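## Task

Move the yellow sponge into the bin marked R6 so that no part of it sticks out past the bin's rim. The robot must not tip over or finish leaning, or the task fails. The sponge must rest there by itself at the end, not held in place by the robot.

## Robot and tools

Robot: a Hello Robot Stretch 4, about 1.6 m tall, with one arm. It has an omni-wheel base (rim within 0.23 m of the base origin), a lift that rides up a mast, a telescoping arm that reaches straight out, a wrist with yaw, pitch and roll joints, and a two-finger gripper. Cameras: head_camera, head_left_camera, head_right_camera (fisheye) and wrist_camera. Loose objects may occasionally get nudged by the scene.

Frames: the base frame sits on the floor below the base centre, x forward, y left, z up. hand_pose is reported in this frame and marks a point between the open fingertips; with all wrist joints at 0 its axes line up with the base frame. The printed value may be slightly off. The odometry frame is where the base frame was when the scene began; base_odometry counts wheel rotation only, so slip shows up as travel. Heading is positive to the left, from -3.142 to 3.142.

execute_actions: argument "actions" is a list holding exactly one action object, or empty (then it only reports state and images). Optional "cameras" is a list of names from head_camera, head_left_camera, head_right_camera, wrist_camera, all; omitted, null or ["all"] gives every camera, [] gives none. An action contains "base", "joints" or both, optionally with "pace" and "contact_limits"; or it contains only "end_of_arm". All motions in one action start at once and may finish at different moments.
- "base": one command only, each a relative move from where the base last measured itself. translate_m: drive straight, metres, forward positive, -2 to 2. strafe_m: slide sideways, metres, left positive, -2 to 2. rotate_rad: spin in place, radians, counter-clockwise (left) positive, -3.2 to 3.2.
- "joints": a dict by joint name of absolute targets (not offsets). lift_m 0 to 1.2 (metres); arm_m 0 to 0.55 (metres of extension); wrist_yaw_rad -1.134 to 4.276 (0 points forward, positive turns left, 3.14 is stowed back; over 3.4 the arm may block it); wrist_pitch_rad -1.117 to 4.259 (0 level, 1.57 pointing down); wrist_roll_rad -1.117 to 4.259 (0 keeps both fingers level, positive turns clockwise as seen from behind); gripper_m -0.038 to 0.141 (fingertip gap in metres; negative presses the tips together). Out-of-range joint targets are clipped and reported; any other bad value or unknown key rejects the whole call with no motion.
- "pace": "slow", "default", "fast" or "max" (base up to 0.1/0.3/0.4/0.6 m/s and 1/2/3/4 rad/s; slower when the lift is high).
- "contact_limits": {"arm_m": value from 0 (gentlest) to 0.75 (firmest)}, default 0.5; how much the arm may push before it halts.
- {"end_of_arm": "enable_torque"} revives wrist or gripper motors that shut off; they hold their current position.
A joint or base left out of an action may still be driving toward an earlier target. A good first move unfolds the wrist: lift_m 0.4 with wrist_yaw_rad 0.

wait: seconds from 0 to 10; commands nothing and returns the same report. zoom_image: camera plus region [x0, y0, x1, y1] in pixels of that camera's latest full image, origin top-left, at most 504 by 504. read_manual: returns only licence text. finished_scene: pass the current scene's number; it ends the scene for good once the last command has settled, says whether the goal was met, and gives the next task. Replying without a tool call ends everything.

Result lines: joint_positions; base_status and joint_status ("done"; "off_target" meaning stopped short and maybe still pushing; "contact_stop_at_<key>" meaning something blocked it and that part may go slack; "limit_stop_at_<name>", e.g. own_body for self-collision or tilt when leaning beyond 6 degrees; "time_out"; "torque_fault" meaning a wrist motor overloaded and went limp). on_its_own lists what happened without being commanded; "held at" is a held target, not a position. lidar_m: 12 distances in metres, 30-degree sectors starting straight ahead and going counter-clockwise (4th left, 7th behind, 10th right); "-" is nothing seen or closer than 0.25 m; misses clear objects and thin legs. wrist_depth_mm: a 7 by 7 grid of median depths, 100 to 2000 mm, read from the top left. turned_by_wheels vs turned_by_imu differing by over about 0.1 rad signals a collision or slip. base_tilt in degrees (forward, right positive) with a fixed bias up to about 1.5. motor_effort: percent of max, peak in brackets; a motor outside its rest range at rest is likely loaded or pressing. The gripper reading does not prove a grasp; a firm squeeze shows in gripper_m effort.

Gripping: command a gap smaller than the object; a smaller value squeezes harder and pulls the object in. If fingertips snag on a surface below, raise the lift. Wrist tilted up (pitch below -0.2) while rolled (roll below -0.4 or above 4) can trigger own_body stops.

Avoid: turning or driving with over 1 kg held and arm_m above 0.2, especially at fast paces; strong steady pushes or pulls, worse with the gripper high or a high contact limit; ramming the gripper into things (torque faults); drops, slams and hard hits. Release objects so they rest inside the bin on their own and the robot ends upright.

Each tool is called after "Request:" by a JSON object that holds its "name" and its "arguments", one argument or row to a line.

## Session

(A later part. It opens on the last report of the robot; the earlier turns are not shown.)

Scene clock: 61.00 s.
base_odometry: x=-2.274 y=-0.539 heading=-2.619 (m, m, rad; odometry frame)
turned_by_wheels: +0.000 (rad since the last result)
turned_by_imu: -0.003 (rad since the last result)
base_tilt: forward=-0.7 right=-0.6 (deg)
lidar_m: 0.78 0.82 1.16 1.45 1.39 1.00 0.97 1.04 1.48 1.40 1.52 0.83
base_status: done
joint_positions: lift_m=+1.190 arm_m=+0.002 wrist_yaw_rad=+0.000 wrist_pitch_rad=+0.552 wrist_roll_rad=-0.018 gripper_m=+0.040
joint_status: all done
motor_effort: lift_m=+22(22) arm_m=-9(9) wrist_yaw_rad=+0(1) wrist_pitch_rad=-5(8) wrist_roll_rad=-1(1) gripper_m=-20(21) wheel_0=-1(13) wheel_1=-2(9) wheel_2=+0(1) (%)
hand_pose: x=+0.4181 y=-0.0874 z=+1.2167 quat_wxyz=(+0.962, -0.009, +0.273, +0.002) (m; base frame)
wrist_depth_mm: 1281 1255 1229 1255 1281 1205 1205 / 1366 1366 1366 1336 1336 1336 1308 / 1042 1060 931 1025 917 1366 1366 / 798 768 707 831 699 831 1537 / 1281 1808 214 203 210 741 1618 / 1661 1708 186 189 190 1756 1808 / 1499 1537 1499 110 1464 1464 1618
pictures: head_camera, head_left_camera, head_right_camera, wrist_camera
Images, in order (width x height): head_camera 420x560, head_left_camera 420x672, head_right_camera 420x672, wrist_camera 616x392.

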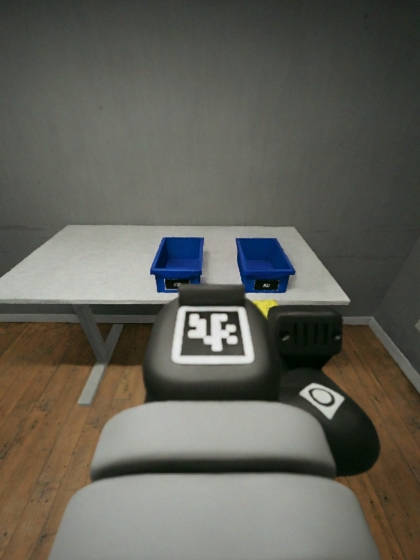

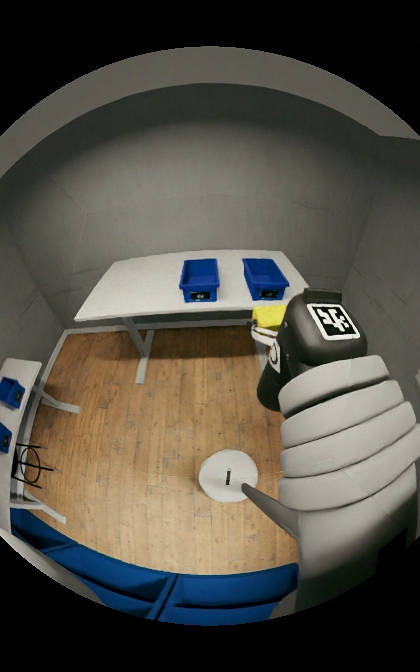

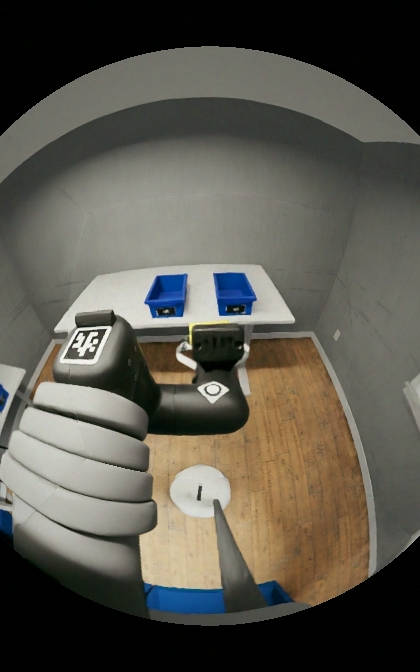

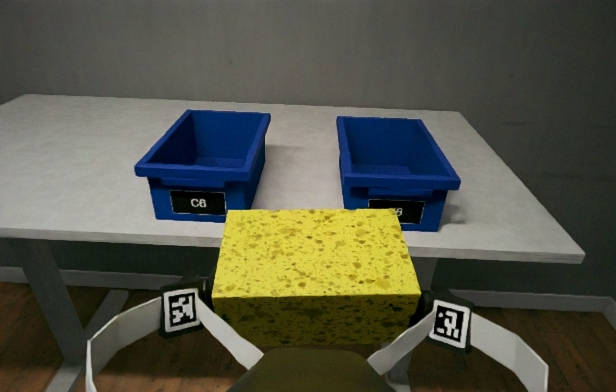

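Request:
{"name": "zoom_image", "arguments": {
  "camera": "head_camera",
  "region": [230,260,310,305]
}}

Request:
{"name": "zoom_image", "arguments": {
  "camera": "head_left_camera",
  "region": [0,350,100,480]
}}

Region (230, 260, 310, 305) of head_camera's 420x560 image, scaled by 6.300, with more detail than that image has; it fills the top 284 rows of this view, and the rest is white.

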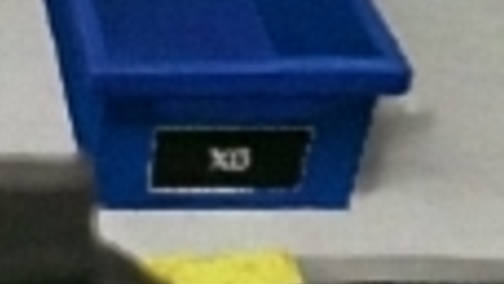

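Region (0, 350, 100, 480) of head_left_camera's 420x672 image, scaled by 3.877, with more detail than that image has; it fills the left 388 columns of this view, and the rest is white.

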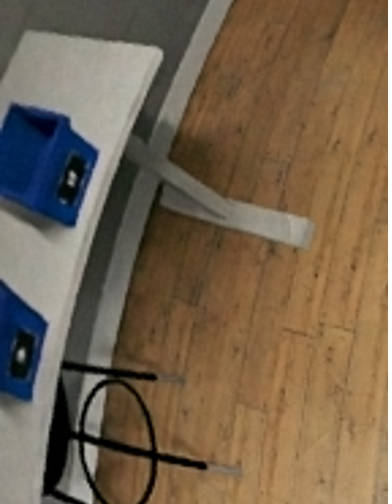

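X6; on to the third table.

Request:
{"name": "execute_actions", "arguments": {
  "actions": [
    {"base":{"rotate_rad":1.57},"pace":"fast"}
  ],
  "cameras": []
}}

Request:
{"name": "execute_actions", "arguments": {
  "actions": [
    {"base":{"translate_m":0.6},"pace":"fast"}
  ]
}}

Scene clock: 65.10 s.
base_odometry: x=-2.274 y=-0.539 heading=-1.050 (m, m, rad; odometry frame)
turned_by_wheels: +1.569 (rad since the last result)
turned_by_imu: +1.570 (rad since the last result)
base_tilt: forward=-0.7 right=-0.7 (deg)
lidar_m: 1.44 1.39 1.03 0.97 1.03 1.51 1.45 1.54 0.81 0.78 0.82 1.13
base_status: done
joint_positions: lift_m=+1.190 arm_m=+0.002 wrist_yaw_rad=+0.000 wrist_pitch_rad=+0.552 wrist_roll_rad=-0.018 gripper_m=+0.040
joint_status: not commanded
motor_effort: lift_m=+22(22) arm_m=-9(9) wrist_yaw_rad=+0(2) wrist_pitch_rad=-5(5) wrist_roll_rad=-1(1) gripper_m=-20(19) wheel_0=-3(7) wheel_1=-4(7) wheel_2=-2(4) (%)
hand_pose: x=+0.4181 y=-0.0874 z=+1.2167 quat_wxyz=(+0.962, -0.009, +0.273, +0.002) (m; base frame)
wrist_depth_mm: 1921 1921 1983 1921 1921 1863 1808 / 1983 - - - - 1983 1983 / - 1618 1661 1576 1661 - - / 1708 - 1921 1863 1499 - - / 1921 - 215 204 211 - - / 1576 1661 185 187 190 1808 1863 / 1464 1537 1537 110 1537 1464 1576
pictures: none
No camera images: the call's "cameras" was empty. Leave "cameras" out to get every camera's image.

Scene clock: 68.57 s.
base_odometry: x=-1.975 y=-1.059 heading=-1.049 (m, m, rad; odometry frame)
turned_by_wheels: +0.000 (rad since the last result)
turned_by_imu: +0.001 (rad since the last result)
base_tilt: forward=-0.8 right=-0.7 (deg)
lidar_m: 0.85 0.91 1.00 0.96 1.02 1.39 2.08 1.16 0.81 0.77 0.82 0.86
base_status: done
joint_positions: lift_m=+1.190 arm_m=+0.002 wrist_yaw_rad=+0.000 wrist_pitch_rad=+0.552 wrist_roll_rad=-0.018 gripper_m=+0.040
joint_status: not commanded
motor_effort: lift_m=+22(22) arm_m=-9(9) wrist_yaw_rad=-1(1) wrist_pitch_rad=-5(6) wrist_roll_rad=+0(2) gripper_m=-21(17) wheel_0=+3(8) wheel_1=+1(6) wheel_2=-1(9) (%)
hand_pose: x=+0.4181 y=-0.0874 z=+1.2167 quat_wxyz=(+0.962, -0.009, +0.273, +0.002) (m; base frame)
wrist_depth_mm: 1366 1366 1336 1336 1336 1308 1336 / 1430 1499 1464 1464 1430 1430 1397 / 1576 1537 1499 1499 1537 1537 1499 / 1229 1281 1118 1308 1182 1618 1661 / 1008 991 214 203 210 1098 1808 / 1576 878 186 189 190 891 1863 / 1464 1464 1464 110 1537 1499 1576
pictures: head_camera, head_left_camera, head_right_camera, wrist_camera
Images, in order (width x height): head_camera 420x560, head_left_camera 420x672, head_right_camera 420x672, wrist_camera 616x392.

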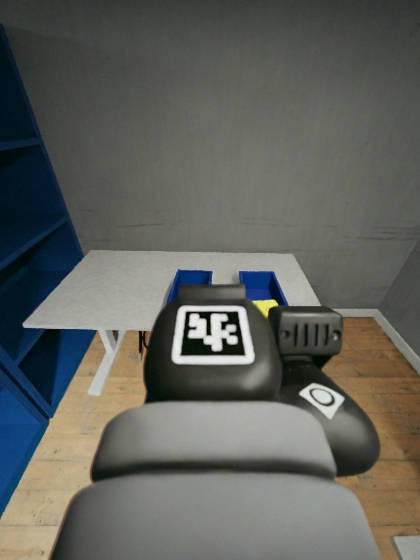

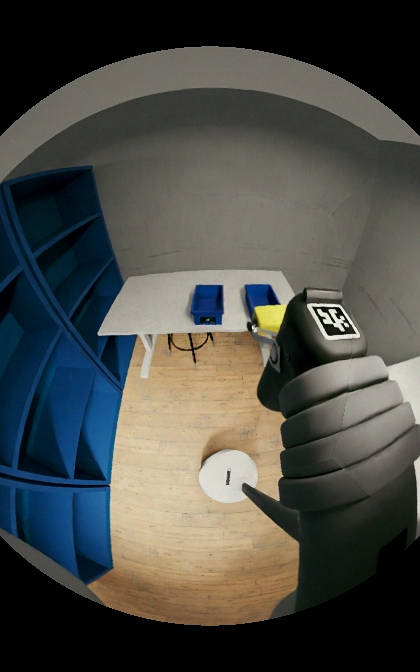

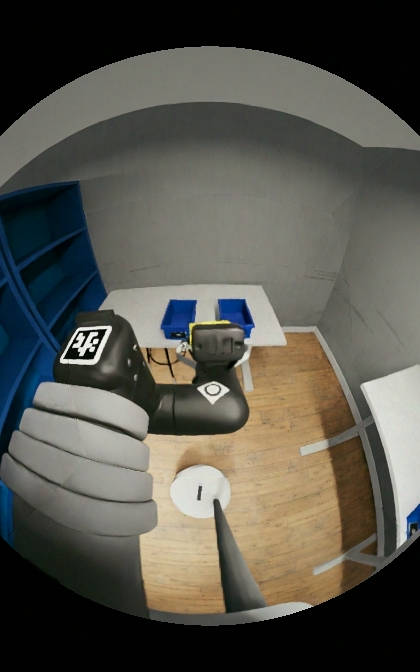

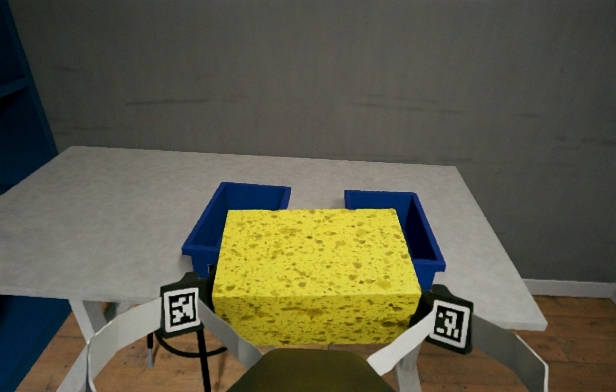

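Request:
{"name": "execute_actions", "arguments": {
  "actions": [
    {"base":{"translate_m":0.15},"joints":{"wrist_pitch_rad":0.85,"wrist_yaw_rad":-0.6,"lift_m":1.0},"pace":"fast"}
  ]
}}

Request:
{"name": "zoom_image", "arguments": {
  "camera": "head_camera",
  "region": [140,260,320,370]
}}

Scene clock: 71.40 s.
base_odometry: x=-1.900 y=-1.189 heading=-1.049 (m, m, rad; odometry frame)
turned_by_wheels: +0.001 (rad since the last result)
turned_by_imu: +0.001 (rad since the last result)
base_tilt: forward=-0.7 right=-0.7 (deg)
lidar_m: 0.66 0.72 0.99 0.95 1.00 1.41 2.21 1.14 0.82 0.77 1.64 0.72
base_status: done
joint_positions: lift_m=+1.000 arm_m=+0.001 wrist_yaw_rad=-0.600 wrist_pitch_rad=+0.852 wrist_roll_rad=-0.018 gripper_m=+0.040
joint_status: all done
motor_effort: lift_m=+17(21) arm_m=-9(9) wrist_yaw_rad=-2(6) wrist_pitch_rad=-4(4) wrist_roll_rad=+0(1) gripper_m=-18(19) wheel_0=+3(5) wheel_1=+2(4) wheel_2=+1(10) (%)
hand_pose: x=+0.2800 y=-0.1794 z=+0.9614 quat_wxyz=(+0.871, +0.114, +0.397, -0.265) (m; base frame)
wrist_depth_mm: 946 798 820 1576 1863 1661 1336 / 759 759 647 809 - 1756 1464 / 640 676 691 1708 1808 1756 1537 / 591 1499 1537 1576 1618 1618 1464 / 1366 1397 215 203 211 1397 1430 / 1205 1182 185 188 190 1205 1255 / 1078 1118 1138 110 1098 1098 1118
pictures: head_camera, head_left_camera, head_right_camera, wrist_camera
Images, in order (width x height): head_camera 420x560, head_left_camera 420x672, head_right_camera 420x672, wrist_camera 616x392.

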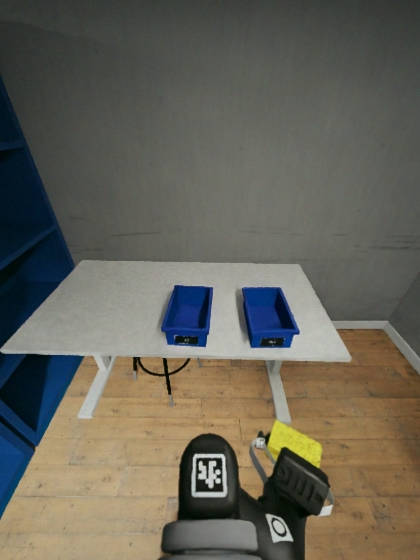

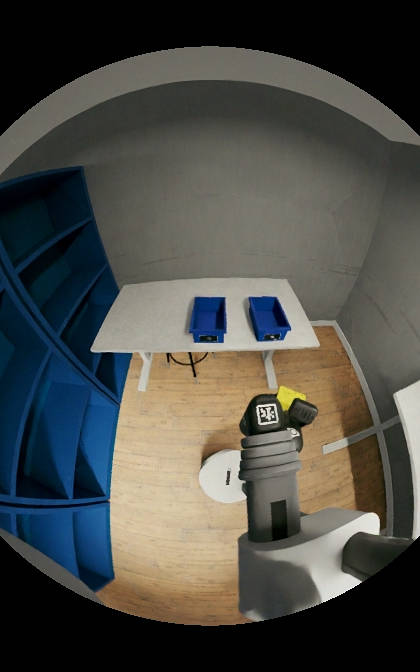

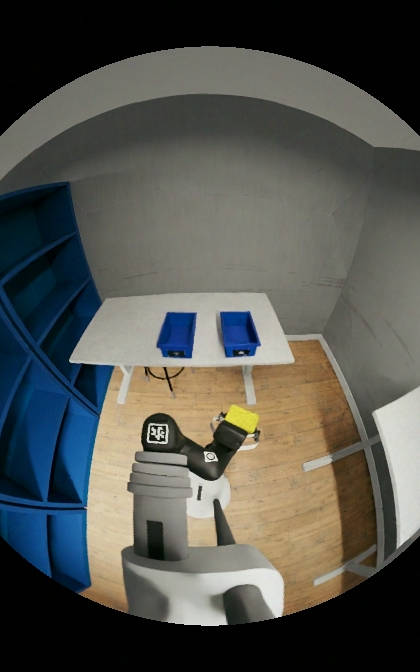

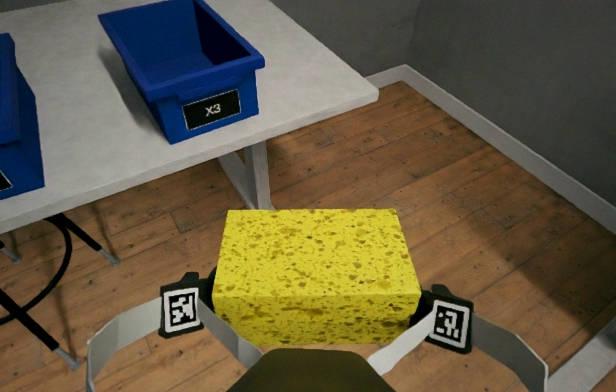

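Region (140, 260, 320, 370) of head_camera's 420x560 image, scaled by 2.800, with more detail than that image has.

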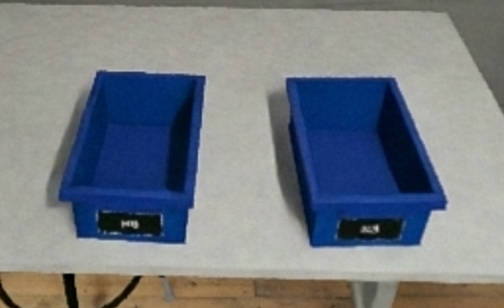

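Request:
{"name": "execute_actions", "arguments": {
  "actions": [
    {"base":{"strafe_m":0.18},"joints":{"wrist_yaw_rad":0,"lift_m":1.06,"wrist_pitch_rad":0.95,"wrist_roll_rad":0,"arm_m":0.05},"pace":"fast"}
  ],
  "cameras": ["wrist_camera"]
}}

Scene clock: 74.33 s.
base_odometry: x=-1.744 y=-1.099 heading=-1.049 (m, m, rad; odometry frame)
turned_by_wheels: +0.000 (rad since the last result)
turned_by_imu: +0.000 (rad since the last result)
base_tilt: forward=-0.7 right=-0.6 (deg)
lidar_m: 0.69 0.74 0.82 0.78 0.82 1.14 2.20 1.41 1.00 0.94 0.99 0.72
base_status: done
joint_positions: lift_m=+1.060 arm_m=+0.048 wrist_yaw_rad=+0.000 wrist_pitch_rad=+0.951 wrist_roll_rad=+0.000 gripper_m=+0.040
joint_status: all done
motor_effort: lift_m=+23(25) arm_m=+9(12) wrist_yaw_rad=+1(7) wrist_pitch_rad=-3(4) wrist_roll_rad=+0(2) gripper_m=-20(18) wheel_0=+1(12) wheel_1=-1(12) wheel_2=+0(2) (%)
hand_pose: x=+0.3868 y=-0.0875 z=+1.0031 quat_wxyz=(+0.889, +0.000, +0.458, +0.000) (m; base frame)
wrist_depth_mm: 904 904 891 778 878 759 750 / 778 768 768 768 778 741 683 / 691 691 699 654 691 668 627 / 1430 1464 1537 1397 1499 1366 1464 / 1308 1366 215 202 211 1366 1397 / 1205 1205 185 188 190 1229 1255 / 1160 1138 1118 110 1138 1098 1138
pictures: wrist_camera
Images, in order (width x height): wrist_camera 616x392.

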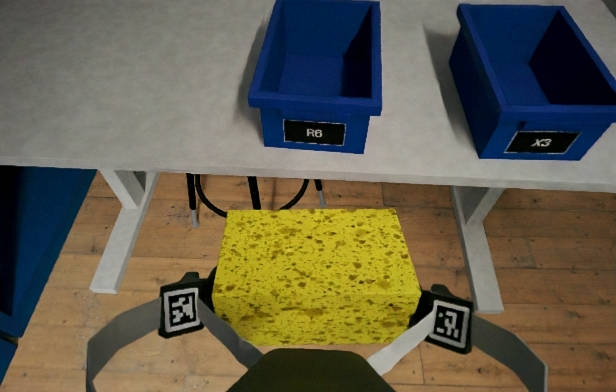

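Request:
{"name": "execute_actions", "arguments": {
  "actions": [
    {"base":{"translate_m":0.27},"joints":{"arm_m":0.4,"lift_m":1.1,"wrist_pitch_rad":1.57,"wrist_roll_rad":1.57},"pace":"fast"}
  ]
}}

Scene clock: 79.00 s.
base_odometry: x=-1.609 y=-1.333 heading=-1.048 (m, m, rad; odometry frame)
turned_by_wheels: +0.000 (rad since the last result)
turned_by_imu: +0.001 (rad since the last result)
base_tilt: forward=-0.7 right=-0.6 (deg)
lidar_m: 0.43 0.45 0.67 0.77 0.82 1.15 2.50 1.37 1.00 0.97 0.60 0.46
base_status: done
joint_positions: lift_m=+1.100 arm_m=+0.398 wrist_yaw_rad=+0.000 wrist_pitch_rad=+1.570 wrist_roll_rad=+1.570 gripper_m=+0.040
joint_status: all done
motor_effort: lift_m=+23(24) arm_m=+8(9) wrist_yaw_rad=-1(0) wrist_pitch_rad=+1(4) wrist_roll_rad=+1(6) gripper_m=-18(19) wheel_0=+1(7) wheel_1=+1(8) wheel_2=+1(9) (%)
hand_pose: x=+0.5697 y=-0.0874 z=+0.9895 quat_wxyz=(+0.501, +0.500, +0.500, -0.499) (m; base frame)
wrist_depth_mm: 500 504 500 500 500 1229 1229 / 500 496 500 492 500 1255 1205 / 500 500 496 496 500 1205 1229 / 496 459 492 496 459 1060 1182 / 500 439 214 202 210 1008 1008 / 496 377 185 188 190 1008 1008 / 492 496 496 110 492 1255 1205
pictures: head_camera, head_left_camera, head_right_camera, wrist_camera
Images, in order (width x height): head_camera 420x560, head_left_camera 420x672, head_right_camera 420x672, wrist_camera 616x392.

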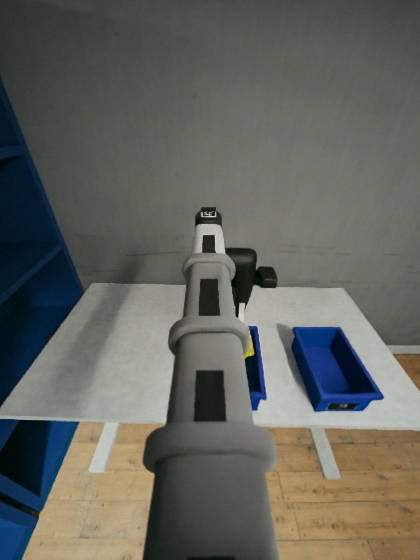

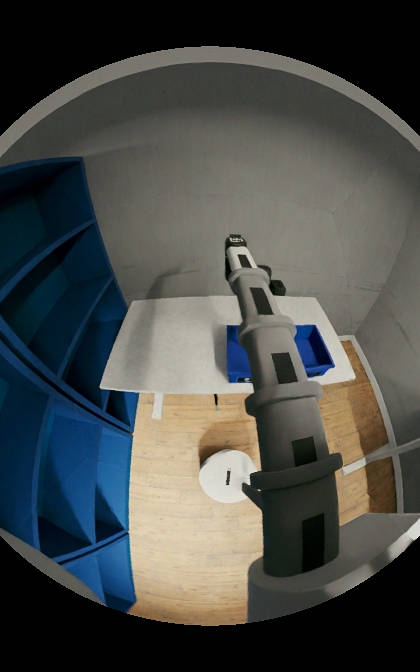

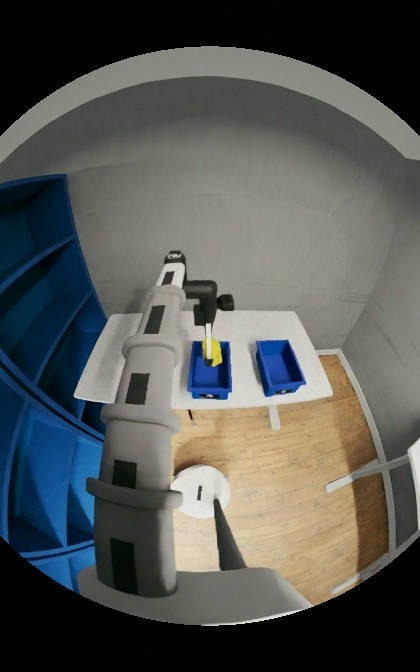

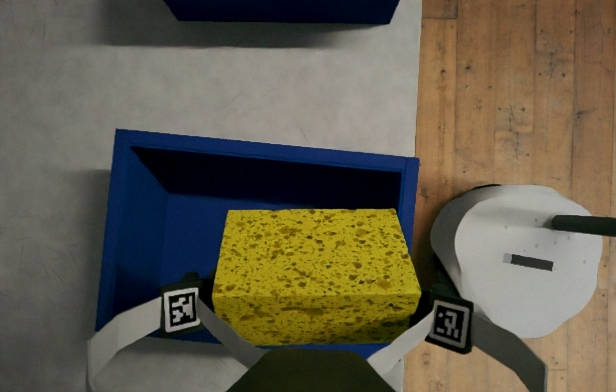

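Request:
{"name": "execute_actions", "arguments": {
  "actions": [
    {"joints":{"arm_m":0.458,"lift_m":0.93}}
  ],
  "cameras": ["wrist_camera","head_right_camera"]
}}

Scene clock: 82.07 s.
base_odometry: x=-1.609 y=-1.333 heading=-1.048 (m, m, rad; odometry frame)
turned_by_wheels: +0.000 (rad since the last result)
turned_by_imu: +0.000 (rad since the last result)
base_tilt: forward=-0.7 right=-0.6 (deg)
lidar_m: 0.42 0.46 0.65 0.77 0.80 1.15 2.48 1.40 1.00 0.97 0.60 0.45
base_status: not commanded
joint_positions: lift_m=+0.930 arm_m=+0.456 wrist_yaw_rad=+0.000 wrist_pitch_rad=+1.570 wrist_roll_rad=+1.570 gripper_m=+0.040
joint_status: all done
motor_effort: lift_m=+16(22) arm_m=+9(8) wrist_yaw_rad=-1(2) wrist_pitch_rad=+1(1) wrist_roll_rad=+0(1) gripper_m=-20(19) wheel_0=+1(1) wheel_1=+1(1) wheel_2=+1(1) (%)
hand_pose: x=+0.6276 y=-0.0874 z=+0.8200 quat_wxyz=(+0.501, +0.500, +0.500, -0.499) (m; base frame)
wrist_depth_mm: 329 329 329 327 329 327 1060 / 330 207 329 329 327 327 1060 / 329 244 303 257 225 206 215 / 327 267 324 324 324 324 229 / 327 277 214 203 211 314 224 / 220 232 185 188 190 254 220 / 224 257 267 110 291 272 210
pictures: head_right_camera, wrist_camera
Images, in order (width x height): head_right_camera 420x672, wrist_camera 616x392.

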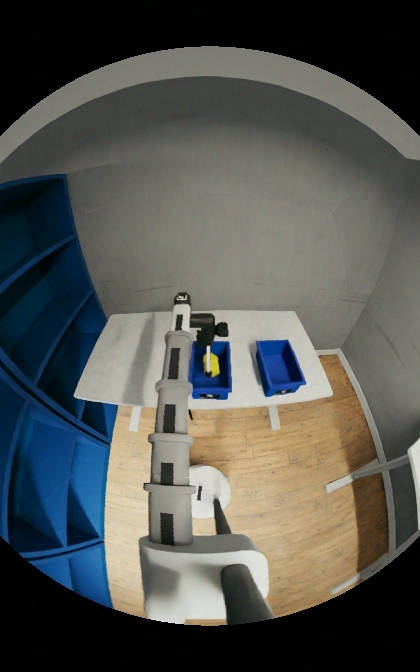

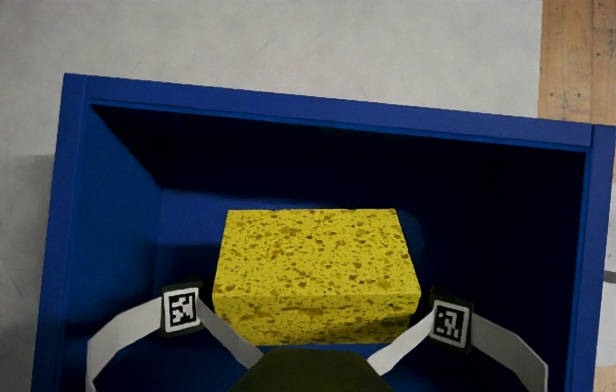

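Request:
{"name": "execute_actions", "arguments": {
  "actions": [
    {"joints":{"lift_m":0.885}}
  ],
  "cameras": ["wrist_camera"]
}}

Request:
{"name": "execute_actions", "arguments": {
  "actions": [
    {"joints":{"gripper_m":0.135}}
  ],
  "cameras": ["wrist_camera"]
}}

Request:
{"name": "execute_actions", "arguments": {
  "actions": [
    {"joints":{"lift_m":1.05}}
  ],
  "cameras": ["wrist_camera"]
}}

Scene clock: 84.30 s.
base_odometry: x=-1.609 y=-1.333 heading=-1.048 (m, m, rad; odometry frame)
turned_by_wheels: +0.000 (rad since the last result)
turned_by_imu: +0.000 (rad since the last result)
base_tilt: forward=-0.7 right=-0.6 (deg)
lidar_m: 0.43 0.46 0.64 0.78 0.81 1.13 2.48 1.39 1.01 0.96 0.60 0.45
base_status: not commanded
joint_positions: lift_m=+0.885 arm_m=+0.456 wrist_yaw_rad=+0.000 wrist_pitch_rad=+1.570 wrist_roll_rad=+1.570 gripper_m=+0.040
joint_status: all done
motor_effort: lift_m=+16(16) arm_m=+9(9) wrist_yaw_rad=-2(2) wrist_pitch_rad=+1(1) wrist_roll_rad=+1(0) gripper_m=-19(18) wheel_0=+1(1) wheel_1=+1(0) wheel_2=+1(1) (%)
hand_pose: x=+0.6276 y=-0.0874 z=+0.7750 quat_wxyz=(+0.501, +0.500, +0.500, -0.499) (m; base frame)
wrist_depth_mm: 282 282 281 283 281 282 281 / 162 161 161 161 162 161 281 / 175 244 278 257 225 200 186 / 180 268 279 278 277 278 230 / 183 276 214 204 210 278 225 / 186 233 185 188 190 254 220 / 191 257 268 110 276 271 202
pictures: wrist_camera
Images, in order (width x height): wrist_camera 616x392.

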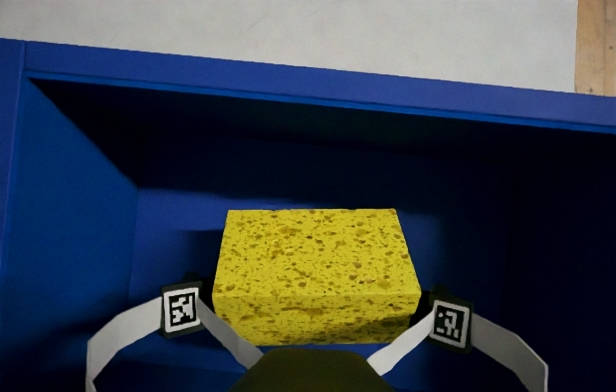

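Scene clock: 86.20 s.
base_odometry: x=-1.609 y=-1.333 heading=-1.048 (m, m, rad; odometry frame)
turned_by_wheels: +0.000 (rad since the last result)
turned_by_imu: +0.000 (rad since the last result)
base_tilt: forward=-0.8 right=-0.7 (deg)
lidar_m: 0.43 0.46 0.65 0.78 0.81 1.15 2.49 1.39 1.00 0.97 0.60 0.45
base_status: not commanded
joint_positions: lift_m=+0.885 arm_m=+0.456 wrist_yaw_rad=+0.000 wrist_pitch_rad=+1.570 wrist_roll_rad=+1.570 gripper_m=+0.135
joint_status: all done
motor_effort: lift_m=+16(16) arm_m=+9(8) wrist_yaw_rad=-2(2) wrist_pitch_rad=+1(1) wrist_roll_rad=+1(1) gripper_m=+0(20) wheel_0=+1(1) wheel_1=+0(1) wheel_2=+1(1) (%)
hand_pose: x=+0.6276 y=-0.0874 z=+0.7750 quat_wxyz=(+0.501, +0.500, +0.500, -0.499) (m; base frame)
wrist_depth_mm: 283 283 283 282 281 282 281 / 162 162 161 162 161 162 282 / 175 245 279 257 225 200 186 / 179 270 278 278 278 278 230 / 183 259 278 278 277 277 225 / 186 235 233 233 232 216 221 / 190 254 265 110 276 262 216
pictures: wrist_camera
Images, in order (width x height): wrist_camera 616x392.

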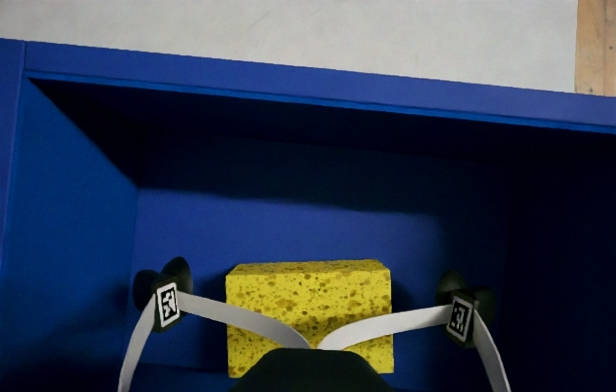

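Scene clock: 87.97 s.
base_odometry: x=-1.609 y=-1.333 heading=-1.048 (m, m, rad; odometry frame)
turned_by_wheels: +0.000 (rad since the last result)
turned_by_imu: +0.000 (rad since the last result)
base_tilt: forward=-0.8 right=-0.6 (deg)
lidar_m: 0.42 0.45 0.65 0.78 0.82 1.12 2.49 1.40 1.01 0.97 0.59 0.46
base_status: not commanded
joint_positions: lift_m=+1.050 arm_m=+0.456 wrist_yaw_rad=+0.000 wrist_pitch_rad=+1.570 wrist_roll_rad=+1.570 gripper_m=+0.135
joint_status: all done
motor_effort: lift_m=+24(27) arm_m=+9(9) wrist_yaw_rad=-1(1) wrist_pitch_rad=+1(1) wrist_roll_rad=+1(1) gripper_m=-1(1) wheel_0=+2(1) wheel_1=+1(0) wheel_2=+1(1) (%)
hand_pose: x=+0.6276 y=-0.0874 z=+0.9394 quat_wxyz=(+0.501, +0.500, +0.500, -0.499) (m; base frame)
wrist_depth_mm: 452 452 449 445 445 1182 1182 / 449 452 449 449 442 1205 1160 / 449 449 375 410 445 449 1205 / 445 449 445 445 442 375 960 / 449 445 439 397 445 370 960 / 445 445 355 397 424 218 960 / 445 445 338 110 342 325 1160
pictures: wrist_camera
Images, in order (width x height): wrist_camera 616x392.

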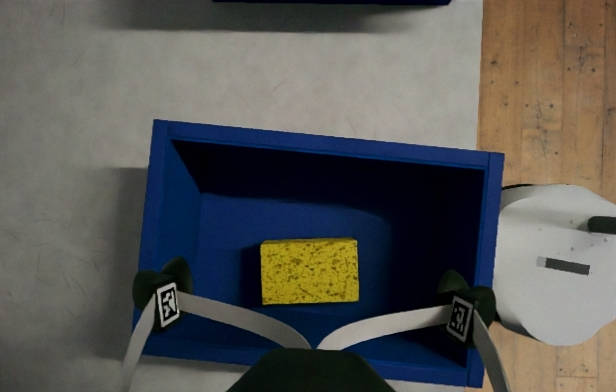

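Request:
{"name": "finished_scene", "arguments": {
  "scene": 1
}}

The scene is finished: the task was done.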